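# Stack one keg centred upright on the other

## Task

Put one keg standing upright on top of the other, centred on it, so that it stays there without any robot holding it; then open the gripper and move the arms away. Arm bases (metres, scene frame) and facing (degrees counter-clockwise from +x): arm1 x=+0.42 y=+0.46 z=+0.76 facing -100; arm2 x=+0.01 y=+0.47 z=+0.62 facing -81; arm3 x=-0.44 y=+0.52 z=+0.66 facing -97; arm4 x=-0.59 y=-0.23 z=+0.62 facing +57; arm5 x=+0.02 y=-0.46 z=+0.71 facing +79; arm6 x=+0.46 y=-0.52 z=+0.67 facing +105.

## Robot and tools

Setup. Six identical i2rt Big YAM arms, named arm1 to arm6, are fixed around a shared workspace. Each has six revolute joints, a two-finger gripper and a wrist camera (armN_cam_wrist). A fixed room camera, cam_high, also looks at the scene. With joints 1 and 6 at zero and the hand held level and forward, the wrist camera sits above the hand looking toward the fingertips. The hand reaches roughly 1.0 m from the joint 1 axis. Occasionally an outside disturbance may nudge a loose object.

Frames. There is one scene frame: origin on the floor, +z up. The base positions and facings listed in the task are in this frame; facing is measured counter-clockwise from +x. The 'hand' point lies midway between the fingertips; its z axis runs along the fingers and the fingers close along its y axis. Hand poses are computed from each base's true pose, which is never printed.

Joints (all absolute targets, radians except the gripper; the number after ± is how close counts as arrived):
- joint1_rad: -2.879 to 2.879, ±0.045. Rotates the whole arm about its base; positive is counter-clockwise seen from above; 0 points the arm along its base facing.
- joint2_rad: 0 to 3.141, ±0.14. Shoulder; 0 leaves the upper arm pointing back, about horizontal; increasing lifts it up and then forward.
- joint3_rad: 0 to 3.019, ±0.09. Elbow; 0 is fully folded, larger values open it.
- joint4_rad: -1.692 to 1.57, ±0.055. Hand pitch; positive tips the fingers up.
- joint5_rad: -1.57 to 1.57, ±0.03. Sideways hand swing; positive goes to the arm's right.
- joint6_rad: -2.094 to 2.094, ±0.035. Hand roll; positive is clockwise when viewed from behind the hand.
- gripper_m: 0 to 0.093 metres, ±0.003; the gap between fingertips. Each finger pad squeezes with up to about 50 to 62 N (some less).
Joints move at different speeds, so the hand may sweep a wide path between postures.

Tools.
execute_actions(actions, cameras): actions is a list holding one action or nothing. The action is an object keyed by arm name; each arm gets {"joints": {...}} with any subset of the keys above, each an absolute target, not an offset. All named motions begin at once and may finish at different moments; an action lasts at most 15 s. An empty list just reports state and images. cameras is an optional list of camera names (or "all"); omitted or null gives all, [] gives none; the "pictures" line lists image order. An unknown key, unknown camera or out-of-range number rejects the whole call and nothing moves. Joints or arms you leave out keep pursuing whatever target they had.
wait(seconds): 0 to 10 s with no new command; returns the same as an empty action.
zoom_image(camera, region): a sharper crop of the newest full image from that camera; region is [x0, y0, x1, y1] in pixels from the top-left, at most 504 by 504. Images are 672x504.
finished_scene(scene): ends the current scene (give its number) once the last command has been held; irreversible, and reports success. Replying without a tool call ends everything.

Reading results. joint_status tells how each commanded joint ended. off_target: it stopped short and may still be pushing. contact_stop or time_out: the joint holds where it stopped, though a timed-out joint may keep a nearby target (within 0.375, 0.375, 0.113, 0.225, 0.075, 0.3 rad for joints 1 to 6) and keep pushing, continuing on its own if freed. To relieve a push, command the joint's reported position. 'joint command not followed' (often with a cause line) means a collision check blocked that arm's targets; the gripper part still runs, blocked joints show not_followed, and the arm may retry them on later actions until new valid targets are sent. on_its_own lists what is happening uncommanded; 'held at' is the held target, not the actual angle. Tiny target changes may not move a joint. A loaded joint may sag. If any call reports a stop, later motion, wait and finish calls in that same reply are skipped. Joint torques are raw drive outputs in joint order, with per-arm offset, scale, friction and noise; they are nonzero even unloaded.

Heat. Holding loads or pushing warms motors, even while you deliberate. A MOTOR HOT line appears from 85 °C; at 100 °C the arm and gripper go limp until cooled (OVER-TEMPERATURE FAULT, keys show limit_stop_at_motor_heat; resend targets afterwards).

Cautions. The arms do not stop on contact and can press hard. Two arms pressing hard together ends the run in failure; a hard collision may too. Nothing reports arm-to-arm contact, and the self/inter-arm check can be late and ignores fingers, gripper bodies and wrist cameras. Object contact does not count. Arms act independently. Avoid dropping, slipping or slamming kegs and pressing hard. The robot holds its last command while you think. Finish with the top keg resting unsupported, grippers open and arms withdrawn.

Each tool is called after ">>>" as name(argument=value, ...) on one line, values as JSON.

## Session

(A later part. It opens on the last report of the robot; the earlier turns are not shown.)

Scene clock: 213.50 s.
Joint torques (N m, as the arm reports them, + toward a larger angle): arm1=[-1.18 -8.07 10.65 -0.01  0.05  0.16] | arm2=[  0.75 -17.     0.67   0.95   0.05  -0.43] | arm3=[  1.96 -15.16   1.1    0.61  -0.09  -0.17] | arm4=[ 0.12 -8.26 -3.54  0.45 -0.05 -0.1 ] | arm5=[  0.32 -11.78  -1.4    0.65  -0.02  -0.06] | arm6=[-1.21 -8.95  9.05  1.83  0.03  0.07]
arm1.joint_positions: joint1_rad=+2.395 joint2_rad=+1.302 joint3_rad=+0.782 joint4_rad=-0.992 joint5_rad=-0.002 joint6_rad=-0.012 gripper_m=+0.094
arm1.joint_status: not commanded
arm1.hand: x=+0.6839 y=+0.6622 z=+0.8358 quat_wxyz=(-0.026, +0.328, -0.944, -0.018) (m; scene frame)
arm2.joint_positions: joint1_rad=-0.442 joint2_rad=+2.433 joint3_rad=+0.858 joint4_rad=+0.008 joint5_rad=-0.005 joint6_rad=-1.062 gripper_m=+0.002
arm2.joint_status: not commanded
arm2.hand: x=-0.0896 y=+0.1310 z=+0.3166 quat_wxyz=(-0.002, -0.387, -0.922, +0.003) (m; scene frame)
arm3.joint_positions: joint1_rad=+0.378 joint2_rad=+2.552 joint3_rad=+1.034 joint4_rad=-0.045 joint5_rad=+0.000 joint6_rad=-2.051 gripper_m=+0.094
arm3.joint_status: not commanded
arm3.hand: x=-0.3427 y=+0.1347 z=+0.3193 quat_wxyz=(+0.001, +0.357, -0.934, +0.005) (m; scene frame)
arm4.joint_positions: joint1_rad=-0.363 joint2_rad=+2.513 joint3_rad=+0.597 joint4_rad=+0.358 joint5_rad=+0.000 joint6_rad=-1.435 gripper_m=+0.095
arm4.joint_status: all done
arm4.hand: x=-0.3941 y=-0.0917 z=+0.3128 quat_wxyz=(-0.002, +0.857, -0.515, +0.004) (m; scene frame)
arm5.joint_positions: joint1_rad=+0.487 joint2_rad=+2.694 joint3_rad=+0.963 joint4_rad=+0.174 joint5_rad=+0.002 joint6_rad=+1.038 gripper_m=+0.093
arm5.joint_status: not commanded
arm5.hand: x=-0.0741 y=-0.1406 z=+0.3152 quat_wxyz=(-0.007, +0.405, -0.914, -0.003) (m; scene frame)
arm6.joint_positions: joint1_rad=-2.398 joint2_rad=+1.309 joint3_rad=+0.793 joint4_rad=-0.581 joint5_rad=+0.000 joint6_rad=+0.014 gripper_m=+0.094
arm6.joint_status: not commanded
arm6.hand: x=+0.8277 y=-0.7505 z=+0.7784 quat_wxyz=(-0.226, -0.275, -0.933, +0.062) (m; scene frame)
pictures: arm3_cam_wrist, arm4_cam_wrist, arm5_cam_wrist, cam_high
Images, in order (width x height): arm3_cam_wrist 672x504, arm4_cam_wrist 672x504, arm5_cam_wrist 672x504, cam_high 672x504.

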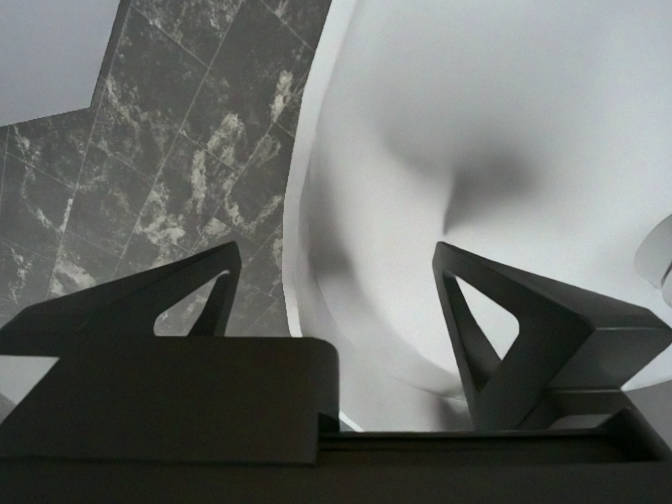

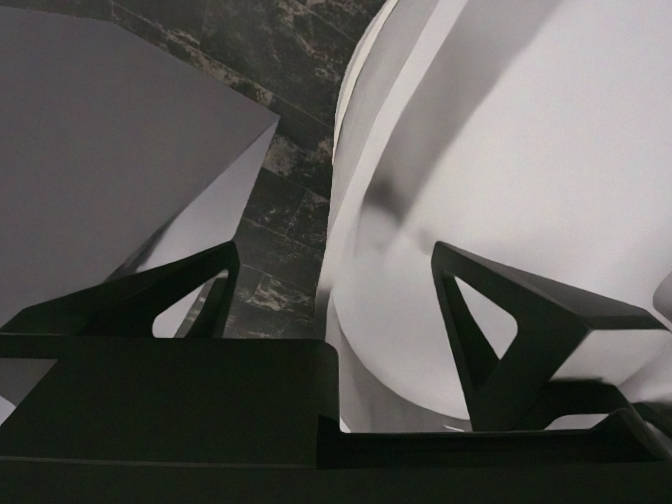

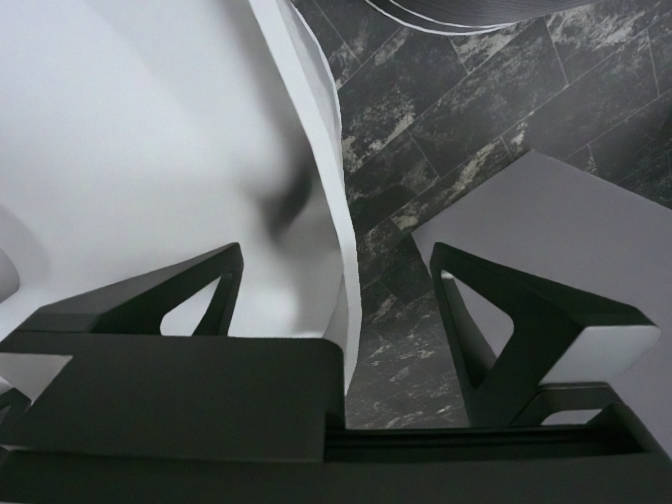

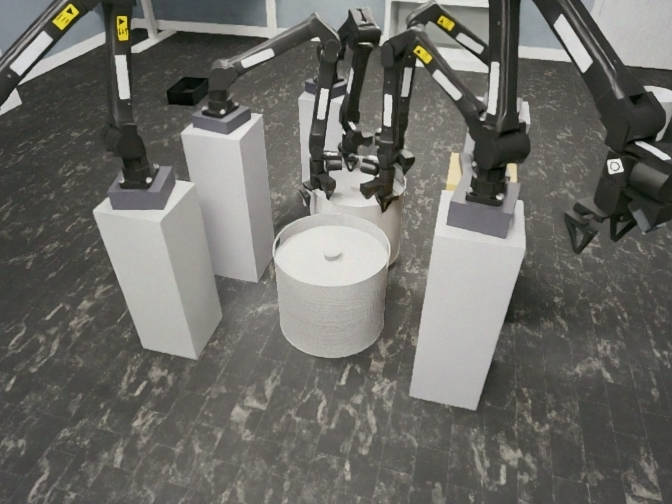

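>>> execute_actions(actions=[{"arm3":{"joints":{"joint3_rad":1.015,"joint1_rad":0.37,"gripper_m":0}},"arm4":{"joints":{"gripper_m":0,"joint3_rad":0.58}},"arm5":{"joints":{"gripper_m":0}},"arm1":{"joints":{"joint1_rad":1.2,"joint2_rad":2.86,"joint3_rad":1.095,"joint4_rad":0.21,"joint6_rad":-1.8,"gripper_m":0}},"arm6":{"joints":{"joint1_rad":-1.2,"joint2_rad":2.695,"joint3_rad":0.975,"joint4_rad":0.67,"joint6_rad":1.8,"gripper_m":0}}}], cameras=[])

>>> execute_actions(actions=[{"arm1":{"joints":{"joint1_rad":0.33}},"arm6":{"joints":{"joint1_rad":-0.29}},"arm2":{"joints":{"joint2_rad":2.24,"joint3_rad":0.833,"joint4_rad":-0.02}},"arm3":{"joints":{"joint2_rad":2.35,"joint3_rad":0.985,"joint4_rad":-0.07}},"arm4":{"joints":{"joint2_rad":2.31,"joint3_rad":0.5,"joint4_rad":0.31}},"arm5":{"joints":{"joint2_rad":2.5,"joint3_rad":0.89,"joint4_rad":0.15}}}], cameras=["cam_high"])

>>> execute_actions(actions=[{"arm2":{"joints":{"joint2_rad":2.42,"joint3_rad":0.86,"joint4_rad":0.01}},"arm3":{"joints":{"joint2_rad":2.54,"joint3_rad":1.015,"joint4_rad":-0.04}},"arm4":{"joints":{"joint2_rad":2.5,"joint3_rad":0.58,"joint4_rad":0.36}},"arm5":{"joints":{"joint2_rad":2.68,"joint3_rad":0.96,"joint4_rad":0.18}}}], cameras=[])

Scene clock: 253.97 s.
Joint torques (N m, as the arm reports them, + toward a larger angle): arm1=[ -1.37 -14.13  -2.12   0.48  -0.2   -0.14] | arm2=[  1.82 -17.56   0.57   1.    -0.01  -0.37] | arm3=[  0.57 -14.88   1.51   0.31   0.03  -0.2 ] | arm4=[ 0.26 -8.74 -4.05  0.32  0.03 -0.47] | arm5=[  0.57 -11.69  -1.01   0.58   0.06  -0.08] | arm6=[ -1.03 -13.35  -0.41   2.38   0.21   0.23]
arm1.joint_positions: joint1_rad=+1.198 joint2_rad=+2.862 joint3_rad=+1.091 joint4_rad=+0.202 joint5_rad=+0.003 joint6_rad=-1.785 gripper_m=+0.000
arm1.joint_status: all done
arm1.hand: x=+0.6983 y=+0.2967 z=+0.3014 quat_wxyz=(+0.000, +0.584, -0.812, -0.007) (m; scene frame)
arm2.joint_positions: joint1_rad=-0.442 joint2_rad=+2.433 joint3_rad=+0.858 joint4_rad=+0.008 joint5_rad=-0.005 joint6_rad=-1.062 gripper_m=+0.002
arm2.joint_status: not commanded
arm2.hand: x=-0.0896 y=+0.1310 z=+0.3166 quat_wxyz=(-0.002, -0.387, -0.922, +0.003) (m; scene frame)
arm3.joint_positions: joint1_rad=+0.376 joint2_rad=+2.554 joint3_rad=+1.007 joint4_rad=-0.041 joint5_rad=-0.003 joint6_rad=-2.045 gripper_m=+0.002
arm3.joint_status: all done
arm3.hand: x=-0.3472 y=+0.1504 z=+0.3184 quat_wxyz=(-0.001, +0.353, -0.936, -0.006) (m; scene frame)
arm4.joint_positions: joint1_rad=-0.364 joint2_rad=+2.514 joint3_rad=+0.590 joint4_rad=+0.362 joint5_rad=-0.002 joint6_rad=-1.400 gripper_m=+0.002
arm4.joint_status: all done
arm4.hand: x=-0.3969 y=-0.0936 z=+0.3133 quat_wxyz=(-0.001, +0.848, -0.530, +0.002) (m; scene frame)
arm5.joint_positions: joint1_rad=+0.483 joint2_rad=+2.695 joint3_rad=+0.957 joint4_rad=+0.175 joint5_rad=+0.000 joint6_rad=+1.041 gripper_m=+0.001
arm5.joint_status: all done
arm5.hand: x=-0.0719 y=-0.1444 z=+0.3151 quat_wxyz=(-0.006, +0.402, -0.915, +0.000) (m; scene frame)
arm6.joint_positions: joint1_rad=-1.200 joint2_rad=+2.692 joint3_rad=+0.972 joint4_rad=+0.645 joint5_rad=-0.003 joint6_rad=+1.784 gripper_m=+0.000
arm6.joint_status: all done
arm6.hand: x=+0.8228 y=-0.2492 z=+0.3129 quat_wxyz=(-0.084, -0.525, -0.815, -0.231) (m; scene frame)
pictures: none
No camera images: the call's "cameras" was empty. Leave "cameras" out to get every camera's image.

Scene clock: 255.43 s.
Joint torques (N m, as the arm reports them, + toward a larger angle): arm1=[ -1.69 -13.69  -2.76   0.34  -0.1   -0.1 ] | arm2=[  0.75 -26.52   1.76   0.78  -0.13  -0.4 ] | arm3=[  0.14 -24.88   3.42   0.48  -0.12  -0.3 ] | arm4=[  0.9  -14.87  -5.69   0.12  -0.01  -0.46] | arm5=[  1.35 -19.73  -1.9   -0.21   0.3   -0.01] | arm6=[ -1.61 -13.61  -1.23   2.24   0.18   0.28]
arm1.joint_positions: joint1_rad=+0.330 joint2_rad=+2.854 joint3_rad=+1.101 joint4_rad=+0.206 joint5_rad=+0.000 joint6_rad=-1.786 gripper_m=+0.000
arm1.joint_status: all done
arm1.hand: x=+0.4712 y=+0.1304 z=+0.3027 quat_wxyz=(+0.003, +0.188, -0.982, +0.004) (m; scene frame)
arm2.joint_positions: joint1_rad=-0.442 joint2_rad=+2.353 joint3_rad=+0.819 joint4_rad=-0.025 joint5_rad=+0.001 joint6_rad=-1.062 gripper_m=+0.002
arm2.joint_status: all done
arm2.hand: x=-0.0908 y=+0.1302 z=+0.3430 quat_wxyz=(+0.000, -0.387, -0.922, +0.007) (m; scene frame)
arm3.joint_positions: joint1_rad=+0.375 joint2_rad=+2.468 joint3_rad=+0.961 joint4_rad=-0.069 joint5_rad=+0.001 joint6_rad=-2.045 gripper_m=+0.002
arm3.joint_status: all done
arm3.hand: x=-0.3471 y=+0.1471 z=+0.3486 quat_wxyz=(+0.001, +0.353, -0.936, -0.001) (m; scene frame)
arm4.joint_positions: joint1_rad=-0.369 joint2_rad=+2.407 joint3_rad=+0.535 joint4_rad=+0.315 joint5_rad=-0.001 joint6_rad=-1.400 gripper_m=+0.002
arm4.joint_status: all done
arm4.hand: x=-0.3961 y=-0.0945 z=+0.3431 quat_wxyz=(-0.002, +0.846, -0.533, +0.004) (m; scene frame)
arm5.joint_positions: joint1_rad=+0.476 joint2_rad=+2.622 joint3_rad=+0.904 joint4_rad=+0.163 joint5_rad=-0.006 joint6_rad=+1.033 gripper_m=+0.001
arm5.joint_status: all done
arm5.hand: x=-0.0714 y=-0.1429 z=+0.3408 quat_wxyz=(-0.003, +0.403, -0.915, -0.005) (m; scene frame)
arm6.joint_positions: joint1_rad=-0.287 joint2_rad=+2.692 joint3_rad=+0.983 joint4_rad=+0.650 joint5_rad=-0.001 joint6_rad=+1.785 gripper_m=+0.000
arm6.joint_status: all done
arm6.hand: x=+0.4686 y=-0.0590 z=+0.3148 quat_wxyz=(+0.025, -0.112, -0.961, -0.253) (m; scene frame)
pictures: cam_high
Images, in order (width x height): cam_high 672x504.

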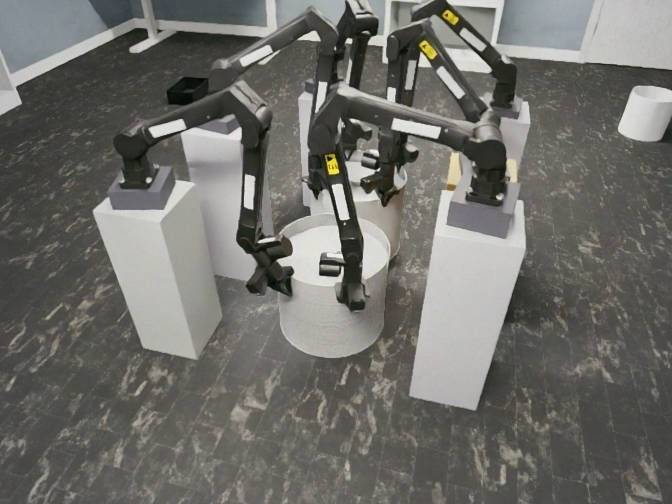

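Scene clock: 256.23 s.
Joint torques (N m, as the arm reports them, + toward a larger angle): arm1=[ -1.74 -13.55  -2.69   0.36  -0.11  -0.1 ] | arm2=[  1.61 -17.3    0.63   0.88  -0.45  -0.3 ] | arm3=[  0.94 -16.79   2.15   0.09  -0.04  -0.11] | arm4=[ 0.16 -9.41 -4.04  0.03  0.41 -0.43] | arm5=[  1.4  -13.18  -1.39   0.24   0.16   0.05] | arm6=[ -1.35 -13.57  -1.22   2.19   0.15   0.28]
arm1.joint_positions: joint1_rad=+0.330 joint2_rad=+2.854 joint3_rad=+1.101 joint4_rad=+0.206 joint5_rad=+0.000 joint6_rad=-1.786 gripper_m=+0.000
arm1.joint_status: not commanded
arm1.hand: x=+0.4712 y=+0.1304 z=+0.3027 quat_wxyz=(+0.003, +0.188, -0.982, +0.004) (m; scene frame)
arm2.joint_positions: joint1_rad=-0.449 joint2_rad=+2.435 joint3_rad=+0.853 joint4_rad=-0.002 joint5_rad=+0.009 joint6_rad=-1.072 gripper_m=+0.002
arm2.joint_status: all done
arm2.hand: x=-0.0927 y=+0.1379 z=+0.3162 quat_wxyz=(+0.005, -0.386, -0.923, -0.004) (m; scene frame)
arm3.joint_positions: joint1_rad=+0.369 joint2_rad=+2.555 joint3_rad=+0.999 joint4_rad=-0.035 joint5_rad=-0.001 joint6_rad=-2.056 gripper_m=+0.002
arm3.joint_status: all done
arm3.hand: x=-0.3508 y=+0.1535 z=+0.3179 quat_wxyz=(-0.001, +0.355, -0.935, -0.008) (m; scene frame)
arm4.joint_positions: joint1_rad=-0.364 joint2_rad=+2.515 joint3_rad=+0.590 joint4_rad=+0.366 joint5_rad=-0.012 joint6_rad=-1.403 gripper_m=+0.002
arm4.joint_status: all done
arm4.hand: x=-0.3974 y=-0.0918 z=+0.3131 quat_wxyz=(-0.004, +0.849, -0.529, -0.002) (m; scene frame)
arm5.joint_positions: joint1_rad=+0.475 joint2_rad=+2.697 joint3_rad=+0.965 joint4_rad=+0.184 joint5_rad=-0.003 joint6_rad=+1.025 gripper_m=+0.001
arm5.joint_status: all done
arm5.hand: x=-0.0715 y=-0.1380 z=+0.3142 quat_wxyz=(-0.005, +0.406, -0.914, -0.008) (m; scene frame)
arm6.joint_positions: joint1_rad=-0.287 joint2_rad=+2.692 joint3_rad=+0.983 joint4_rad=+0.650 joint5_rad=-0.001 joint6_rad=+1.785 gripper_m=+0.000
arm6.joint_status: not commanded
arm6.hand: x=+0.4686 y=-0.0590 z=+0.3148 quat_wxyz=(+0.025, -0.112, -0.961, -0.253) (m; scene frame)
pictures: none
joint command not followed: on one or more control steps a check withheld the commanded joint targets of the arm5 arm, and it was not sent them on those steps.
cause: the commanded joint targets would bring a part of the robot too close to another arm (this arm's wrist (the part past joint 4) and the other arm's wrist (the part past joint 4)); next, command targets that bring no part of the robot closer to that arm.
No camera images: the call's "cameras" was empty. Leave "cameras" out to get every camera's image.

>>> execute_actions(actions=[{"arm2":{"joints":{"joint2_rad":2.24,"joint3_rad":0.825,"joint4_rad":-0.03}},"arm3":{"joints":{"joint2_rad":2.35,"joint3_rad":0.985,"joint4_rad":-0.07}},"arm4":{"joints":{"joint2_rad":2.31,"joint3_rad":0.5,"joint4_rad":0.31}},"arm5":{"joints":{"joint2_rad":2.5,"joint3_rad":0.89,"joint4_rad":0.15,"joint6_rad":1.06}}}], cameras=[])

>>> execute_actions(actions=[{"arm2":{"joints":{"joint2_rad":2.06,"joint3_rad":0.78,"joint4_rad":-0.16}},"arm3":{"joints":{"joint2_rad":2.195,"joint3_rad":0.905,"joint4_rad":-0.14}},"arm4":{"joints":{"joint2_rad":2.08,"joint3_rad":0.435,"joint4_rad":0.145}},"arm5":{"joints":{"joint2_rad":2.33,"joint3_rad":0.805,"joint4_rad":0.06}}}], cameras=[])

>>> execute_actions(actions=[{"arm2":{"joints":{"joint2_rad":1.8,"joint3_rad":0.76,"joint4_rad":-0.37}},"arm3":{"joints":{"joint2_rad":1.955,"joint3_rad":0.86,"joint4_rad":-0.315}},"arm4":{"joints":{"joint2_rad":1.7,"joint3_rad":0.415,"joint4_rad":-0.17}},"arm5":{"joints":{"joint2_rad":2.065,"joint3_rad":0.725,"joint4_rad":-0.1}}}], cameras=["cam_high"])

Scene clock: 294.97 s.
Joint torques (N m, as the arm reports them, + toward a larger angle): arm1=[ -1.75 -13.66  -2.75   0.35  -0.11  -0.1 ] | arm2=[  1.08 -26.09   1.53   0.55  -0.21  -0.28] | arm3=[  0.31 -25.41   3.3    0.27  -0.06  -0.14] | arm4=[  0.71 -14.79  -5.54   0.02  -0.08  -0.41] | arm5=[  1.38 -19.13  -2.11  -0.02   0.28   0.27] | arm6=[ -1.34 -13.48  -1.22   2.18   0.15   0.28]
arm1.joint_positions: joint1_rad=+0.330 joint2_rad=+2.854 joint3_rad=+1.101 joint4_rad=+0.206 joint5_rad=+0.000 joint6_rad=-1.786 gripper_m=+0.000
arm1.joint_status: not commanded
arm1.hand: x=+0.4712 y=+0.1304 z=+0.3027 quat_wxyz=(+0.003, +0.188, -0.982, +0.004) (m; scene frame)
arm2.joint_positions: joint1_rad=-0.447 joint2_rad=+2.349 joint3_rad=+0.817 joint4_rad=-0.030 joint5_rad=+0.003 joint6_rad=-1.073 gripper_m=+0.002
arm2.joint_status: all done
arm2.hand: x=-0.0925 y=+0.1319 z=+0.3441 quat_wxyz=(+0.001, -0.385, -0.923, +0.005) (m; scene frame)
arm3.joint_positions: joint1_rad=+0.369 joint2_rad=+2.467 joint3_rad=+0.960 joint4_rad=-0.068 joint5_rad=-0.001 joint6_rad=-2.056 gripper_m=+0.002
arm3.joint_status: all done
arm3.hand: x=-0.3491 y=+0.1469 z=+0.3489 quat_wxyz=(+0.000, +0.355, -0.935, -0.001) (m; scene frame)
arm4.joint_positions: joint1_rad=-0.370 joint2_rad=+2.405 joint3_rad=+0.532 joint4_rad=+0.316 joint5_rad=+0.001 joint6_rad=-1.403 gripper_m=+0.002
arm4.joint_status: all done
arm4.hand: x=-0.3964 y=-0.0953 z=+0.3438 quat_wxyz=(-0.002, +0.847, -0.531, +0.005) (m; scene frame)
arm5.joint_positions: joint1_rad=+0.475 joint2_rad=+2.621 joint3_rad=+0.907 joint4_rad=+0.161 joint5_rad=-0.005 joint6_rad=+1.030 gripper_m=+0.001
arm5.joint_status: all done
arm5.hand: x=-0.0713 y=-0.1414 z=+0.3409 quat_wxyz=(-0.004, +0.403, -0.915, -0.005) (m; scene frame)
arm6.joint_positions: joint1_rad=-0.287 joint2_rad=+2.692 joint3_rad=+0.983 joint4_rad=+0.650 joint5_rad=-0.001 joint6_rad=+1.785 gripper_m=+0.000
arm6.joint_status: not commanded
arm6.hand: x=+0.4686 y=-0.0590 z=+0.3148 quat_wxyz=(+0.025, -0.112, -0.961, -0.253) (m; scene frame)
pictures: none
No camera images: the call's "cameras" was empty. Leave "cameras" out to get every camera's image.

Scene clock: 295.93 s.
Joint torques (N m, as the arm reports them, + toward a larger angle): arm1=[ -1.76 -13.67  -2.76   0.35  -0.1   -0.1 ] | arm2=[  1.27 -24.59   3.56   0.69  -0.11  -0.29] | arm3=[  0.75 -23.46   4.41   0.49  -0.02  -0.09] | arm4=[  0.54 -12.04  -2.07  -0.12  -0.25  -0.42] | arm5=[  1.58 -18.2   -0.16  -0.04   0.26   0.24] | arm6=[ -1.32 -13.49  -1.21   2.19   0.15   0.28]
arm1.joint_positions: joint1_rad=+0.330 joint2_rad=+2.854 joint3_rad=+1.101 joint4_rad=+0.206 joint5_rad=+0.000 joint6_rad=-1.786 gripper_m=+0.000
arm1.joint_status: not commanded
arm1.hand: x=+0.4712 y=+0.1304 z=+0.3027 quat_wxyz=(+0.003, +0.188, -0.982, +0.004) (m; scene frame)
arm2.joint_positions: joint1_rad=-0.447 joint2_rad=+2.159 joint3_rad=+0.756 joint4_rad=-0.159 joint5_rad=-0.001 joint6_rad=-1.073 gripper_m=+0.002
arm2.joint_status: all done
arm2.hand: x=-0.0923 y=+0.1300 z=+0.4045 quat_wxyz=(-0.001, -0.385, -0.923, +0.006) (m; scene frame)
arm3.joint_positions: joint1_rad=+0.369 joint2_rad=+2.296 joint3_rad=+0.878 joint4_rad=-0.144 joint5_rad=-0.002 joint6_rad=-2.056 gripper_m=+0.001
arm3.joint_status: all done
arm3.hand: x=-0.3486 y=+0.1458 z=+0.4077 quat_wxyz=(+0.000, +0.355, -0.935, +0.007) (m; scene frame)
arm4.joint_positions: joint1_rad=-0.370 joint2_rad=+2.156 joint3_rad=+0.444 joint4_rad=+0.155 joint5_rad=+0.005 joint6_rad=-1.404 gripper_m=+0.002
arm4.joint_status: all done
arm4.hand: x=-0.3963 y=-0.0958 z=+0.4045 quat_wxyz=(-0.001, +0.847, -0.531, +0.007) (m; scene frame)
arm5.joint_positions: joint1_rad=+0.475 joint2_rad=+2.435 joint3_rad=+0.802 joint4_rad=+0.070 joint5_rad=-0.005 joint6_rad=+1.032 gripper_m=+0.001
arm5.joint_status: all done
arm5.hand: x=-0.0716 y=-0.1424 z=+0.4027 quat_wxyz=(-0.003, +0.403, -0.915, -0.001) (m; scene frame)
arm6.joint_positions: joint1_rad=-0.287 joint2_rad=+2.692 joint3_rad=+0.983 joint4_rad=+0.650 joint5_rad=-0.001 joint6_rad=+1.785 gripper_m=+0.000
arm6.joint_status: not commanded
arm6.hand: x=+0.4686 y=-0.0590 z=+0.3148 quat_wxyz=(+0.025, -0.112, -0.961, -0.253) (m; scene frame)
pictures: none
No camera images: the call's "cameras" was empty. Leave "cameras" out to get every camera's image.

Scene clock: 297.03 s.
Joint torques (N m, as the arm reports them, + toward a larger angle): arm1=[ -1.78 -13.66  -2.76   0.36  -0.1   -0.1 ] | arm2=[  1.69 -23.48   6.92   0.82  -0.01  -0.27] | arm3=[  0.84 -21.99   7.23   0.67   0.04  -0.15] | arm4=[  0.89 -11.07   3.92  -0.06  -0.28  -0.41] | arm5=[  1.54 -17.19   2.31   0.11   0.25   0.25] | arm6=[ -1.34 -13.49  -1.21   2.19   0.15   0.28]
arm1.joint_positions: joint1_rad=+0.330 joint2_rad=+2.854 joint3_rad=+1.101 joint4_rad=+0.206 joint5_rad=+0.000 joint6_rad=-1.786 gripper_m=+0.000
arm1.joint_status: not commanded
arm1.hand: x=+0.4712 y=+0.1304 z=+0.3027 quat_wxyz=(+0.003, +0.188, -0.982, +0.004) (m; scene frame)
arm2.joint_positions: joint1_rad=-0.447 joint2_rad=+1.897 joint3_rad=+0.714 joint4_rad=-0.376 joint5_rad=-0.003 joint6_rad=-1.073 gripper_m=+0.002
arm2.joint_status: all done
arm2.hand: x=-0.0920 y=+0.1299 z=+0.4871 quat_wxyz=(-0.002, -0.385, -0.923, +0.007) (m; scene frame)
arm3.joint_positions: joint1_rad=+0.369 joint2_rad=+2.058 joint3_rad=+0.817 joint4_rad=-0.321 joint5_rad=-0.004 joint6_rad=-2.053 gripper_m=+0.001
arm3.joint_status: all done
arm3.hand: x=-0.3480 y=+0.1452 z=+0.4884 quat_wxyz=(+0.000, +0.354, -0.935, +0.007) (m; scene frame)
arm4.joint_positions: joint1_rad=-0.370 joint2_rad=+1.778 joint3_rad=+0.386 joint4_rad=-0.161 joint5_rad=+0.006 joint6_rad=-1.405 gripper_m=+0.002
arm4.joint_status: all done
arm4.hand: x=-0.3951 y=-0.0945 z=+0.4852 quat_wxyz=(-0.003, +0.847, -0.531, +0.008) (m; scene frame)
arm5.joint_positions: joint1_rad=+0.473 joint2_rad=+2.174 joint3_rad=+0.701 joint4_rad=-0.093 joint5_rad=-0.004 joint6_rad=+1.032 gripper_m=+0.001
arm5.joint_status: all done
arm5.hand: x=-0.0718 y=-0.1430 z=+0.4830 quat_wxyz=(-0.003, +0.402, -0.916, +0.000) (m; scene frame)
arm6.joint_positions: joint1_rad=-0.287 joint2_rad=+2.692 joint3_rad=+0.983 joint4_rad=+0.650 joint5_rad=-0.001 joint6_rad=+1.785 gripper_m=+0.000
arm6.joint_status: not commanded
arm6.hand: x=+0.4686 y=-0.0590 z=+0.3148 quat_wxyz=(+0.025, -0.112, -0.961, -0.253) (m; scene frame)
pictures: cam_high
Images, in order (width x height): cam_high 672x504.

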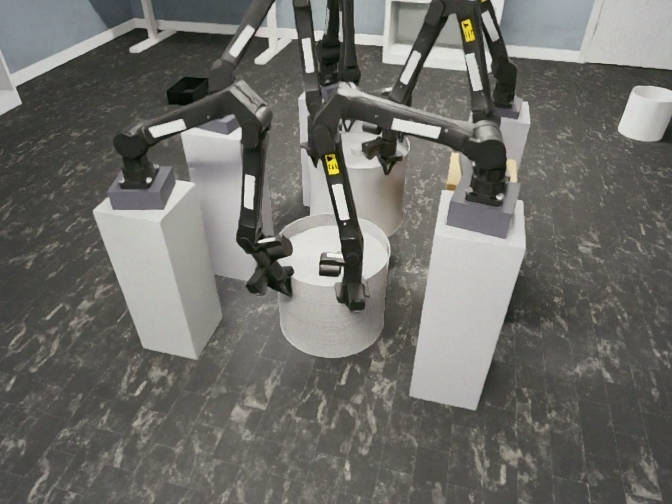

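>>> execute_actions(actions=[{"arm2":{"joints":{"joint2_rad":1.58,"joint3_rad":0.8,"joint4_rad":-0.62}},"arm3":{"joints":{"joint2_rad":1.735,"joint3_rad":0.865,"joint4_rad":-0.53}},"arm4":{"joints":{"joint2_rad":1.355,"joint3_rad":0.48,"joint4_rad":-0.555}},"arm5":{"joints":{"joint2_rad":1.8,"joint3_rad":0.71,"joint4_rad":-0.325}}}], cameras=[])

>>> execute_actions(actions=[{"arm2":{"joints":{"joint2_rad":1.385,"joint3_rad":0.88,"joint4_rad":-0.875}},"arm3":{"joints":{"joint2_rad":1.535,"joint3_rad":0.925,"joint4_rad":-0.767}},"arm4":{"joints":{"joint2_rad":1.09,"joint3_rad":0.595,"joint4_rad":-0.915}},"arm5":{"joints":{"joint2_rad":1.545,"joint3_rad":0.745,"joint4_rad":-0.59}}}], cameras=[])

>>> execute_actions(actions=[{"arm2":{"joints":{"joint2_rad":1.25,"joint3_rad":1.01,"joint4_rad":-1.123}},"arm3":{"joints":{"joint2_rad":1.38,"joint3_rad":1.025,"joint4_rad":-1.005}},"arm4":{"joints":{"joint2_rad":0.94,"joint3_rad":0.755,"joint4_rad":-1.21}},"arm5":{"joints":{"joint2_rad":1.34,"joint3_rad":0.83,"joint4_rad":-0.86}}}], cameras=["cam_high"])

Scene clock: 314.27 s.
Joint torques (N m, as the arm reports them, + toward a larger angle): arm1=[ -1.77 -13.68  -2.76   0.36  -0.11  -0.1 ] | arm2=[  0.65 -19.66  11.19   0.3   -0.09  -0.25] | arm3=[  1.23 -21.43  10.38   0.54   0.06  -0.14] | arm4=[ 0.78 -7.93 11.43 -0.62 -0.26 -0.41] | arm5=[  1.96 -16.15   5.83   0.02   0.17   0.3 ] | arm6=[ -1.36 -13.52  -1.22   2.18   0.15   0.28]
arm1.joint_positions: joint1_rad=+0.330 joint2_rad=+2.854 joint3_rad=+1.101 joint4_rad=+0.206 joint5_rad=+0.000 joint6_rad=-1.786 gripper_m=+0.000
arm1.joint_status: not commanded
arm1.hand: x=+0.4712 y=+0.1304 z=+0.3027 quat_wxyz=(+0.003, +0.188, -0.982, +0.004) (m; scene frame)
arm2.joint_positions: joint1_rad=-0.447 joint2_rad=+1.659 joint3_rad=+0.720 joint4_rad=-0.616 joint5_rad=-0.001 joint6_rad=-1.073 gripper_m=+0.002
arm2.joint_status: all done
arm2.hand: x=-0.0916 y=+0.1325 z=+0.5668 quat_wxyz=(-0.001, -0.385, -0.923, +0.009) (m; scene frame)
arm3.joint_positions: joint1_rad=+0.369 joint2_rad=+1.836 joint3_rad=+0.806 joint4_rad=-0.532 joint5_rad=-0.005 joint6_rad=-2.055 gripper_m=+0.001
arm3.joint_status: all done
arm3.hand: x=-0.3479 y=+0.1456 z=+0.5670 quat_wxyz=(-0.001, +0.354, -0.935, +0.006) (m; scene frame)
arm4.joint_positions: joint1_rad=-0.370 joint2_rad=+1.414 joint3_rad=+0.401 joint4_rad=-0.527 joint5_rad=+0.006 joint6_rad=-1.405 gripper_m=+0.002
arm4.joint_status: all done
arm4.hand: x=-0.3941 y=-0.0932 z=+0.5651 quat_wxyz=(-0.009, +0.847, -0.531, +0.010) (m; scene frame)
arm5.joint_positions: joint1_rad=+0.468 joint2_rad=+1.911 joint3_rad=+0.661 joint4_rad=-0.316 joint5_rad=-0.002 joint6_rad=+1.025 gripper_m=+0.001
arm5.joint_status: all done
arm5.hand: x=-0.0714 y=-0.1397 z=+0.5616 quat_wxyz=(-0.004, +0.403, -0.915, +0.001) (m; scene frame)
arm6.joint_positions: joint1_rad=-0.287 joint2_rad=+2.692 joint3_rad=+0.983 joint4_rad=+0.650 joint5_rad=-0.001 joint6_rad=+1.785 gripper_m=+0.000
arm6.joint_status: not commanded
arm6.hand: x=+0.4686 y=-0.0590 z=+0.3148 quat_wxyz=(+0.025, -0.112, -0.961, -0.253) (m; scene frame)
pictures: none
No camera images: the call's "cameras" was empty. Leave "cameras" out to get every camera's image.

Scene clock: 316.60 s.
Joint torques (N m, as the arm reports them, + toward a larger angle): arm1=[ -1.77 -13.69  -2.75   0.34  -0.1   -0.1 ] | arm2=[  1.74 -17.71  14.56   0.21   0.26  -0.21] | arm3=[  1.16 -19.8   14.69   0.06   0.15  -0.12] | arm4=[ 0.47 -6.05 15.63 -0.51 -0.26 -0.45] | arm5=[  2.3  -15.82   9.05  -0.02   0.22   0.35] | arm6=[ -1.35 -13.5   -1.21   2.19   0.15   0.28]
arm1.joint_positions: joint1_rad=+0.330 joint2_rad=+2.854 joint3_rad=+1.101 joint4_rad=+0.206 joint5_rad=+0.000 joint6_rad=-1.786 gripper_m=+0.000
arm1.joint_status: not commanded
arm1.hand: x=+0.4712 y=+0.1304 z=+0.3027 quat_wxyz=(+0.003, +0.188, -0.982, +0.004) (m; scene frame)
arm2.joint_positions: joint1_rad=-0.456 joint2_rad=+1.456 joint3_rad=+0.779 joint4_rad=-0.864 joint5_rad=-0.012 joint6_rad=-1.080 gripper_m=+0.002
arm2.joint_status: joint3_rad time_out (moved +0.059 of +0.160); the others done
arm2.on_its_own: joint3_rad reads +0.779 and still pushes toward +0.880 since a time_out
arm2.hand: x=-0.0921 y=+0.1343 z=+0.6487 quat_wxyz=(-0.007, -0.385, -0.923, +0.015) (m; scene frame)
arm3.joint_positions: joint1_rad=+0.368 joint2_rad=+1.632 joint3_rad=+0.835 joint4_rad=-0.754 joint5_rad=-0.007 joint6_rad=-2.058 gripper_m=+0.001
arm3.joint_status: joint3_rad time_out (moved +0.029 of +0.119); the others done
arm3.on_its_own: joint3_rad reads +0.835 and still pushes toward +0.925 since a time_out
arm3.hand: x=-0.3481 y=+0.1467 z=+0.6474 quat_wxyz=(-0.001, +0.355, -0.935, +0.012) (m; scene frame)
arm4.joint_positions: joint1_rad=-0.368 joint2_rad=+1.138 joint3_rad=+0.495 joint4_rad=-0.893 joint5_rad=+0.006 joint6_rad=-1.399 gripper_m=+0.002
arm4.joint_status: joint3_rad time_out (moved +0.094 of +0.194); the others done
arm4.on_its_own: joint3_rad reads +0.495 and still pushes toward +0.595 since a time_out
arm4.hand: x=-0.3947 y=-0.0922 z=+0.6479 quat_wxyz=(-0.011, +0.847, -0.532, +0.011) (m; scene frame)
arm5.joint_positions: joint1_rad=+0.464 joint2_rad=+1.657 joint3_rad=+0.676 joint4_rad=-0.582 joint5_rad=-0.004 joint6_rad=+1.020 gripper_m=+0.001
arm5.joint_status: all done
arm5.hand: x=-0.0720 y=-0.1371 z=+0.6435 quat_wxyz=(-0.004, +0.403, -0.915, +0.000) (m; scene frame)
arm6.joint_positions: joint1_rad=-0.287 joint2_rad=+2.692 joint3_rad=+0.983 joint4_rad=+0.650 joint5_rad=-0.001 joint6_rad=+1.785 gripper_m=+0.000
arm6.joint_status: not commanded
arm6.hand: x=+0.4686 y=-0.0590 z=+0.3148 quat_wxyz=(+0.025, -0.112, -0.961, -0.253) (m; scene frame)
pictures: none
joint command not followed: on one or more control steps a check withheld the commanded joint targets of the arm2 arm, and it was not sent them on those steps.
cause: the commanded joint targets would bring a part of the robot too close to another arm (this arm's wrist (the part past joint 4) and the other arm's wrist (the part past joint 4)); next, command targets that bring no part of the robot closer to that arm.
joint command not followed: on one or more control steps a check withheld the commanded joint targets of the arm4 arm, and it was not sent them on those steps.
cause: the commanded joint targets would bring a part of the robot too close to another arm (this arm's wrist (the part past joint 4) and the other arm's wrist (the part past joint 4)); next, command targets that bring no part of the robot closer to that arm.
joint command not followed: on one or more control steps a check withheld the commanded joint targets of the arm5 arm, and it was not sent them on those steps.
cause: the commanded joint targets would bring a part of the robot too close to another arm (this arm's wrist (the part past joint 4) and the other arm's wrist (the part past joint 4)); next, command targets that bring no part of the robot closer to that arm.
No camera images: the call's "cameras" was empty. Leave "cameras" out to get every camera's image.

not run: a stop came earlier in this reply.

>>> execute_actions(actions=[{"arm2":{"joints":{"joint2_rad":1.27,"joint3_rad":1.01,"joint4_rad":-1.14}},"arm3":{"joints":{"joint2_rad":1.385,"joint3_rad":1.025,"joint4_rad":-1.025}},"arm4":{"joints":{"joint2_rad":0.955,"joint3_rad":0.755,"joint4_rad":-1.23}},"arm5":{"joints":{"joint2_rad":1.335,"joint3_rad":0.835,"joint4_rad":-0.875}},"arm1":{"joints":{"joint1_rad":0.1}},"arm6":{"joints":{"joint1_rad":-0.13}}}], cameras=["cam_high"])

Scene clock: 324.60 s.
Joint torques (N m, as the arm reports them, + toward a larger angle): arm1=[ -6.31 -12.93  -1.21   0.32   1.24   0.21] | arm2=[  1.01 -16.31  16.04  -0.23   0.34  -0.23] | arm3=[  1.36 -19.02  17.03  -0.53   0.25  -0.14] | arm4=[ 0.52 -4.88 17.92 -1.   -0.17 -0.46] | arm5=[  2.09 -14.9   13.43  -1.8    0.12   0.29] | arm6=[  4.62 -13.28   0.16   2.14  -1.27   0.1 ]
arm1.joint_positions: joint1_rad=+0.166 joint2_rad=+2.847 joint3_rad=+1.081 joint4_rad=+0.206 joint5_rad=-0.040 joint6_rad=-1.817 gripper_m=+0.000
arm1.joint_status: joint1_rad time_out (moved -0.164 of -0.230)
arm1.on_its_own: joint1_rad reads +0.166 and still pushes toward +0.100 since a time_out
arm1.hand: x=+0.4226 y=+0.1342 z=+0.3068 quat_wxyz=(-0.016, +0.123, -0.992, +0.000) (m; scene frame)
arm2.joint_positions: joint1_rad=-0.452 joint2_rad=+1.334 joint3_rad=+0.900 joint4_rad=-1.116 joint5_rad=-0.012 joint6_rad=-1.075 gripper_m=+0.002
arm2.joint_status: joint3_rad time_out (moved +0.121 of +0.231); the others done
arm2.on_its_own: joint3_rad reads +0.900 and still pushes toward +1.010 since a time_out
arm2.hand: x=-0.0909 y=+0.1345 z=+0.7275 quat_wxyz=(-0.007, -0.386, -0.922, +0.011) (m; scene frame)
arm3.joint_positions: joint1_rad=+0.368 joint2_rad=+1.482 joint3_rad=+0.922 joint4_rad=-0.990 joint5_rad=-0.009 joint6_rad=-2.051 gripper_m=+0.001
arm3.joint_status: joint3_rad time_out (moved +0.088 of +0.190); the others done
arm3.on_its_own: joint3_rad reads +0.922 and still pushes toward +1.025 since a time_out
arm3.hand: x=-0.3475 y=+0.1467 z=+0.7274 quat_wxyz=(-0.002, +0.352, -0.936, +0.013) (m; scene frame)
arm4.joint_positions: joint1_rad=-0.368 joint2_rad=+0.993 joint3_rad=+0.641 joint4_rad=-1.194 joint5_rad=+0.003 joint6_rad=-1.399 gripper_m=+0.002
arm4.joint_status: joint3_rad time_out (moved +0.147 of +0.260); the others done
arm4.on_its_own: joint3_rad reads +0.641 and still pushes toward +0.754 since a time_out
arm4.hand: x=-0.3966 y=-0.0925 z=+0.7274 quat_wxyz=(-0.007, +0.847, -0.532, +0.008) (m; scene frame)
arm5.joint_positions: joint1_rad=+0.467 joint2_rad=+1.449 joint3_rad=+0.723 joint4_rad=-0.824 joint5_rad=-0.001 joint6_rad=+1.028 gripper_m=+0.001
arm5.joint_status: joint3_rad time_out (moved +0.047 of +0.159); the others done
arm5.on_its_own: joint3_rad reads +0.723 and still pushes toward +0.835 since a time_out
arm5.hand: x=-0.0729 y=-0.1391 z=+0.7204 quat_wxyz=(-0.006, +0.401, -0.916, -0.007) (m; scene frame)
arm6.joint_positions: joint1_rad=-0.188 joint2_rad=+2.692 joint3_rad=+0.964 joint4_rad=+0.650 joint5_rad=+0.032 joint6_rad=+1.806 gripper_m=+0.000
arm6.joint_status: joint1_rad time_out (moved +0.099 of +0.157)
arm6.on_its_own: joint1_rad reads -0.188 and still pushes toward -0.130 since a time_out
arm6.hand: x=+0.4297 y=-0.0713 z=+0.3137 quat_wxyz=(+0.023, -0.079, -0.966, -0.244) (m; scene frame)
pictures: cam_high
Images, in order (width x height): cam_high 672x504.

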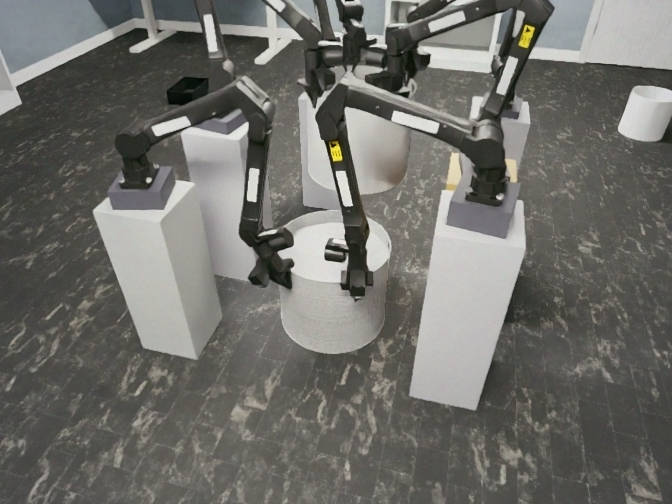

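>>> execute_actions(actions=[{"arm1":{"joints":{"joint1_rad":-0.18,"joint3_rad":1.16,"joint4_rad":0.16,"joint5_rad":0.05}},"arm6":{"joints":{"joint1_rad":0.11,"joint3_rad":1.02,"joint4_rad":0.66,"joint5_rad":-0.05}}}], cameras=["cam_high"])

Scene clock: 331.70 s.
Joint torques (N m, as the arm reports them, + toward a larger angle): arm1=[ -1.65 -13.53   0.42   0.5    0.14   0.18] | arm2=[  2.92 -17.31  16.15  -0.18   0.32  -0.23] | arm3=[  1.25 -19.08  17.33  -0.73   0.29  -0.19] | arm4=[ 0.52 -4.81 17.93 -0.94 -0.17 -0.48] | arm5=[  2.31 -14.67  13.4   -1.83   0.11   0.3 ] | arm6=[ -1.79 -13.83   1.12   1.78  -0.09   0.04]
arm1.joint_positions: joint1_rad=-0.184 joint2_rad=+2.848 joint3_rad=+1.133 joint4_rad=+0.152 joint5_rad=+0.044 joint6_rad=-1.813 gripper_m=+0.000
arm1.joint_status: all done
arm1.hand: x=+0.2882 y=+0.1392 z=+0.3046 quat_wxyz=(+0.027, -0.054, -0.998, -0.009) (m; scene frame)
arm2.joint_positions: joint1_rad=-0.452 joint2_rad=+1.334 joint3_rad=+0.900 joint4_rad=-1.116 joint5_rad=-0.012 joint6_rad=-1.075 gripper_m=+0.002
arm2.joint_status: not commanded
arm2.on_its_own: joint3_rad reads +0.900 and still pushes toward +1.010 since a time_out
arm2.hand: x=-0.0909 y=+0.1345 z=+0.7275 quat_wxyz=(-0.007, -0.386, -0.922, +0.011) (m; scene frame)
arm3.joint_positions: joint1_rad=+0.368 joint2_rad=+1.482 joint3_rad=+0.922 joint4_rad=-0.990 joint5_rad=-0.009 joint6_rad=-2.051 gripper_m=+0.001
arm3.joint_status: not commanded
arm3.on_its_own: joint3_rad reads +0.922 and still pushes toward +1.025 since a time_out
arm3.hand: x=-0.3475 y=+0.1467 z=+0.7274 quat_wxyz=(-0.002, +0.352, -0.936, +0.013) (m; scene frame)
arm4.joint_positions: joint1_rad=-0.368 joint2_rad=+0.993 joint3_rad=+0.641 joint4_rad=-1.194 joint5_rad=+0.003 joint6_rad=-1.399 gripper_m=+0.002
arm4.joint_status: not commanded
arm4.on_its_own: joint3_rad reads +0.641 and still pushes toward +0.754 since a time_out
arm4.hand: x=-0.3966 y=-0.0925 z=+0.7274 quat_wxyz=(-0.007, +0.847, -0.532, +0.008) (m; scene frame)
arm5.joint_positions: joint1_rad=+0.467 joint2_rad=+1.449 joint3_rad=+0.723 joint4_rad=-0.824 joint5_rad=-0.001 joint6_rad=+1.028 gripper_m=+0.001
arm5.joint_status: not commanded
arm5.on_its_own: joint3_rad reads +0.723 and still pushes toward +0.835 since a time_out
arm5.hand: x=-0.0729 y=-0.1391 z=+0.7204 quat_wxyz=(-0.006, +0.401, -0.916, -0.007) (m; scene frame)
arm6.joint_positions: joint1_rad=+0.118 joint2_rad=+2.694 joint3_rad=+1.001 joint4_rad=+0.650 joint5_rad=-0.046 joint6_rad=+1.813 gripper_m=+0.000
arm6.joint_status: all done
arm6.hand: x=+0.2760 y=-0.0868 z=+0.3152 quat_wxyz=(+0.102, +0.076, -0.962, -0.242) (m; scene frame)
pictures: cam_high
Images, in order (width x height): cam_high 672x504.

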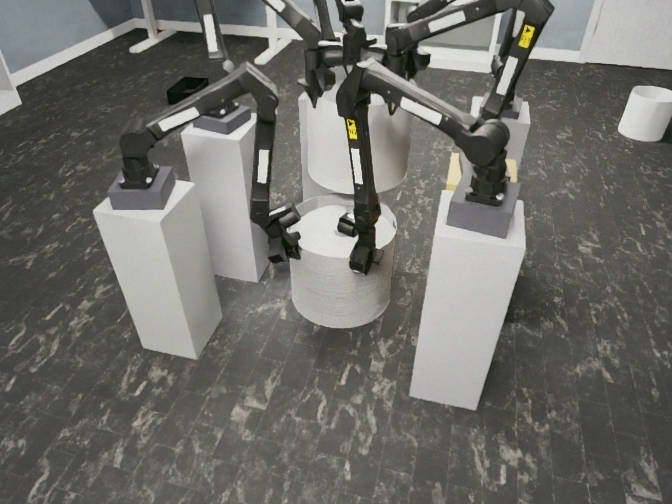

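>>> execute_actions(actions=[{"arm1":{"joints":{"joint1_rad":-0.43,"joint2_rad":2.86,"joint3_rad":1.2,"joint4_rad":0.43,"joint5_rad":0}},"arm6":{"joints":{"joint1_rad":0.32,"joint3_rad":1.13,"joint4_rad":0.53,"joint5_rad":0}}}], cameras=[])

>>> execute_actions(actions=[{"arm1":{"joints":{"joint1_rad":-0.61,"joint2_rad":2.91,"joint3_rad":1.32,"joint4_rad":0.62}},"arm6":{"joints":{"joint1_rad":0.51,"joint2_rad":2.7,"joint3_rad":1.31,"joint4_rad":0.38}}}], cameras=["cam_high"])

Scene clock: 342.07 s.
Joint torques (N m, as the arm reports them, + toward a larger angle): arm1=[ -1.21 -18.58   5.09   3.42   0.04  -0.01] | arm2=[  1.45 -16.69  16.09  -0.3    0.3   -0.25] | arm3=[  1.5  -19.05  17.16  -0.88   0.21  -0.15] | arm4=[ 0.47 -4.86 17.95 -1.   -0.17 -0.47] | arm5=[  2.27 -14.97  13.41  -1.75   0.13   0.28] | arm6=[ -1.44 -16.59   5.54   1.96  -0.21   0.09]
arm1.joint_positions: joint1_rad=-0.440 joint2_rad=+2.915 joint3_rad=+1.111 joint4_rad=+0.368 joint5_rad=-0.004 joint6_rad=-1.793 gripper_m=+0.000
arm1.joint_status: joint4_rad time_out (moved +0.216 of +0.278); the others done
arm1.on_its_own: joint4_rad reads +0.368 and still pushes toward +0.430 since a time_out
arm1.hand: x=+0.2164 y=+0.1781 z=+0.2885 quat_wxyz=(+0.031, -0.189, -0.980, +0.056) (m; scene frame)
arm2.joint_positions: joint1_rad=-0.452 joint2_rad=+1.334 joint3_rad=+0.900 joint4_rad=-1.116 joint5_rad=-0.012 joint6_rad=-1.075 gripper_m=+0.002
arm2.joint_status: not commanded
arm2.on_its_own: joint3_rad reads +0.900 and still pushes toward +1.010 since a time_out
arm2.hand: x=-0.0909 y=+0.1345 z=+0.7275 quat_wxyz=(-0.007, -0.386, -0.922, +0.011) (m; scene frame)
arm3.joint_positions: joint1_rad=+0.368 joint2_rad=+1.482 joint3_rad=+0.922 joint4_rad=-0.990 joint5_rad=-0.009 joint6_rad=-2.051 gripper_m=+0.001
arm3.joint_status: not commanded
arm3.on_its_own: joint3_rad reads +0.922 and still pushes toward +1.025 since a time_out
arm3.hand: x=-0.3475 y=+0.1467 z=+0.7274 quat_wxyz=(-0.002, +0.352, -0.936, +0.013) (m; scene frame)
arm4.joint_positions: joint1_rad=-0.368 joint2_rad=+0.993 joint3_rad=+0.641 joint4_rad=-1.194 joint5_rad=+0.003 joint6_rad=-1.399 gripper_m=+0.002
arm4.joint_status: not commanded
arm4.on_its_own: joint3_rad reads +0.641 and still pushes toward +0.754 since a time_out
arm4.hand: x=-0.3966 y=-0.0925 z=+0.7274 quat_wxyz=(-0.007, +0.847, -0.532, +0.008) (m; scene frame)
arm5.joint_positions: joint1_rad=+0.467 joint2_rad=+1.449 joint3_rad=+0.723 joint4_rad=-0.824 joint5_rad=-0.001 joint6_rad=+1.028 gripper_m=+0.001
arm5.joint_status: not commanded
arm5.on_its_own: joint3_rad reads +0.723 and still pushes toward +0.835 since a time_out
arm5.hand: x=-0.0729 y=-0.1391 z=+0.7204 quat_wxyz=(-0.006, +0.401, -0.916, -0.007) (m; scene frame)
arm6.joint_positions: joint1_rad=+0.324 joint2_rad=+2.727 joint3_rad=+1.057 joint4_rad=+0.511 joint5_rad=+0.008 joint6_rad=+1.807 gripper_m=+0.000
arm6.joint_status: all done
arm6.hand: x=+0.2067 y=-0.1395 z=+0.2890 quat_wxyz=(+0.079, +0.173, -0.963, -0.190) (m; scene frame)
pictures: none
No camera images: the call's "cameras" was empty. Leave "cameras" out to get every camera's image.

not run: a stop came earlier in this reply.

>>> execute_actions(actions=[{"arm1":{"joints":{"joint1_rad":-0.4,"joint2_rad":2.8,"joint3_rad":1.3,"joint4_rad":0.5}},"arm6":{"joints":{"joint1_rad":0.3,"joint2_rad":2.64,"joint3_rad":1.22,"joint4_rad":0.55}}}], cameras=["cam_high"])

Scene clock: 352.83 s.
Joint torques (N m, as the arm reports them, + toward a larger angle): arm1=[  0.39 -23.54   7.16   5.76  -0.19  -0.43] | arm2=[  2.02 -16.93  15.97  -0.36   0.34  -0.26] | arm3=[  0.88 -19.73  17.13  -0.73   0.26  -0.2 ] | arm4=[ 0.47 -4.76 17.9  -0.97 -0.17 -0.46] | arm5=[  2.09 -14.78  13.38  -1.79   0.12   0.28] | arm6=[ -2.86 -21.01   8.75   2.98   0.28   0.1 ]
arm1.joint_positions: joint1_rad=-0.433 joint2_rad=+2.915 joint3_rad=+1.112 joint4_rad=+0.391 joint5_rad=+0.003 joint6_rad=-1.755 gripper_m=+0.000
arm1.joint_status: joint3_rad time_out (moved +0.001 of +0.189); joint4_rad time_out (moved +0.023 of +0.132); the others done
arm1.on_its_own: joint3_rad reads +1.112 and still pushes toward +1.225 since a time_out; joint4_rad reads +0.391 and still pushes toward +0.500 since a time_out
arm1.hand: x=+0.2140 y=+0.1725 z=+0.2892 quat_wxyz=(+0.037, -0.205, -0.976, +0.067) (m; scene frame)
arm2.joint_positions: joint1_rad=-0.452 joint2_rad=+1.334 joint3_rad=+0.900 joint4_rad=-1.116 joint5_rad=-0.012 joint6_rad=-1.075 gripper_m=+0.002
arm2.joint_status: not commanded
arm2.on_its_own: joint3_rad reads +0.900 and still pushes toward +1.010 since a time_out
arm2.hand: x=-0.0909 y=+0.1345 z=+0.7275 quat_wxyz=(-0.007, -0.386, -0.922, +0.011) (m; scene frame)
arm3.joint_positions: joint1_rad=+0.368 joint2_rad=+1.482 joint3_rad=+0.922 joint4_rad=-0.990 joint5_rad=-0.009 joint6_rad=-2.051 gripper_m=+0.001
arm3.joint_status: not commanded
arm3.on_its_own: joint3_rad reads +0.922 and still pushes toward +1.025 since a time_out
arm3.hand: x=-0.3475 y=+0.1467 z=+0.7274 quat_wxyz=(-0.002, +0.352, -0.936, +0.013) (m; scene frame)
arm4.joint_positions: joint1_rad=-0.368 joint2_rad=+0.993 joint3_rad=+0.641 joint4_rad=-1.194 joint5_rad=+0.003 joint6_rad=-1.399 gripper_m=+0.002
arm4.joint_status: not commanded
arm4.on_its_own: joint3_rad reads +0.641 and still pushes toward +0.754 since a time_out
arm4.hand: x=-0.3966 y=-0.0925 z=+0.7274 quat_wxyz=(-0.007, +0.847, -0.532, +0.008) (m; scene frame)
arm5.joint_positions: joint1_rad=+0.467 joint2_rad=+1.449 joint3_rad=+0.723 joint4_rad=-0.824 joint5_rad=-0.001 joint6_rad=+1.028 gripper_m=+0.001
arm5.joint_status: not commanded
arm5.on_its_own: joint3_rad reads +0.723 and still pushes toward +0.835 since a time_out
arm5.hand: x=-0.0729 y=-0.1391 z=+0.7204 quat_wxyz=(-0.006, +0.401, -0.916, -0.007) (m; scene frame)
arm6.joint_positions: joint1_rad=+0.317 joint2_rad=+2.727 joint3_rad=+1.063 joint4_rad=+0.507 joint5_rad=-0.004 joint6_rad=+1.807 gripper_m=+0.000
arm6.joint_status: joint3_rad time_out (moved +0.006 of +0.163); the others done
arm6.on_its_own: joint3_rad reads +1.063 and still pushes toward +1.175 since a time_out
arm6.hand: x=+0.2058 y=-0.1367 z=+0.2890 quat_wxyz=(+0.084, +0.171, -0.963, -0.189) (m; scene frame)
pictures: cam_high
Images, in order (width x height): cam_high 672x504.

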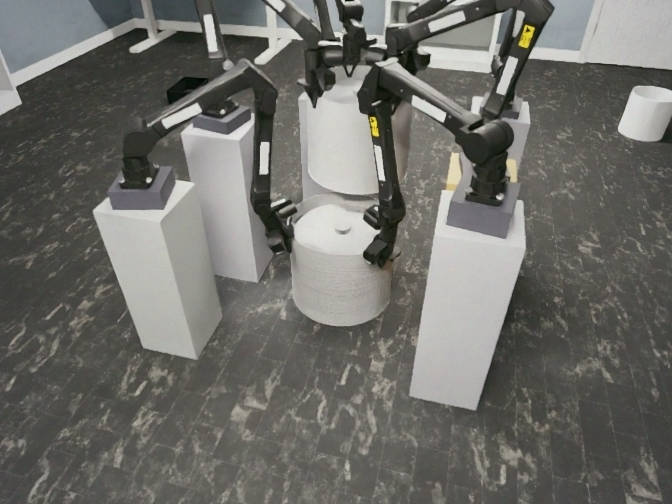

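>>> execute_actions(actions=[{"arm1":{"joints":{"joint1_rad":-0.6,"joint3_rad":1.3}},"arm6":{"joints":{"joint1_rad":0.5,"joint3_rad":1.24}}}], cameras=["cam_high"])

Scene clock: 367.13 s.
Joint torques (N m, as the arm reports them, + toward a larger angle): arm1=[ -2.66 -23.69   7.41   5.21   0.19   0.38] | arm2=[  2.19 -16.48  16.01  -0.41   0.33  -0.31] | arm3=[  0.45 -19.36  17.12  -0.72   0.22  -0.21] | arm4=[ 0.54 -4.89 17.96 -0.96 -0.17 -0.47] | arm5=[  2.01 -14.71  13.38  -1.77   0.11   0.29] | arm6=[ -4.18 -21.58   9.29   3.48   0.68  -0.06]
arm1.joint_positions: joint1_rad=-0.588 joint2_rad=+2.912 joint3_rad=+1.130 joint4_rad=+0.405 joint5_rad=-0.008 joint6_rad=-1.831 gripper_m=+0.000
arm1.joint_status: joint3_rad time_out (moved +0.019 of +0.188); the others done
arm1.on_its_own: joint3_rad reads +1.130 and still pushes toward +1.243 since a time_out; joint4_rad reads +0.405 and still pushes toward +0.500 since a time_out
arm1.hand: x=+0.1611 y=+0.1940 z=+0.2907 quat_wxyz=(+0.049, -0.242, -0.966, +0.081) (m; scene frame)
arm2.joint_positions: joint1_rad=-0.452 joint2_rad=+1.334 joint3_rad=+0.900 joint4_rad=-1.116 joint5_rad=-0.012 joint6_rad=-1.075 gripper_m=+0.002
arm2.joint_status: not commanded
arm2.on_its_own: joint3_rad reads +0.900 and still pushes toward +1.010 since a time_out
arm2.hand: x=-0.0909 y=+0.1345 z=+0.7275 quat_wxyz=(-0.007, -0.386, -0.922, +0.011) (m; scene frame)
arm3.joint_positions: joint1_rad=+0.368 joint2_rad=+1.482 joint3_rad=+0.922 joint4_rad=-0.990 joint5_rad=-0.009 joint6_rad=-2.051 gripper_m=+0.001
arm3.joint_status: not commanded
arm3.on_its_own: joint3_rad reads +0.922 and still pushes toward +1.025 since a time_out
arm3.hand: x=-0.3475 y=+0.1467 z=+0.7274 quat_wxyz=(-0.002, +0.352, -0.936, +0.013) (m; scene frame)
arm4.joint_positions: joint1_rad=-0.368 joint2_rad=+0.993 joint3_rad=+0.641 joint4_rad=-1.194 joint5_rad=+0.003 joint6_rad=-1.399 gripper_m=+0.002
arm4.joint_status: not commanded
arm4.on_its_own: joint3_rad reads +0.641 and still pushes toward +0.754 since a time_out
arm4.hand: x=-0.3966 y=-0.0925 z=+0.7274 quat_wxyz=(-0.007, +0.847, -0.532, +0.008) (m; scene frame)
arm5.joint_positions: joint1_rad=+0.467 joint2_rad=+1.449 joint3_rad=+0.723 joint4_rad=-0.824 joint5_rad=-0.001 joint6_rad=+1.028 gripper_m=+0.001
arm5.joint_status: not commanded
arm5.on_its_own: joint3_rad reads +0.723 and still pushes toward +0.835 since a time_out
arm5.hand: x=-0.0729 y=-0.1391 z=+0.7204 quat_wxyz=(-0.006, +0.401, -0.916, -0.007) (m; scene frame)
arm6.joint_positions: joint1_rad=+0.531 joint2_rad=+2.727 joint3_rad=+1.117 joint4_rad=+0.498 joint5_rad=-0.013 joint6_rad=+1.826 gripper_m=+0.000
arm6.joint_status: joint3_rad time_out (moved +0.054 of +0.177); the others done
arm6.on_its_own: joint3_rad reads +1.117 and still pushes toward +1.229 since a time_out
arm6.hand: x=+0.1074 y=-0.1793 z=+0.2921 quat_wxyz=(+0.120, +0.264, -0.937, -0.194) (m; scene frame)
pictures: cam_high
Images, in order (width x height): cam_high 672x504.

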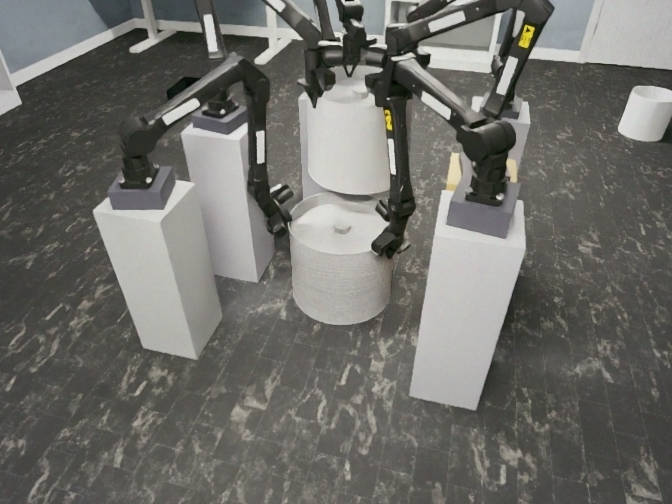

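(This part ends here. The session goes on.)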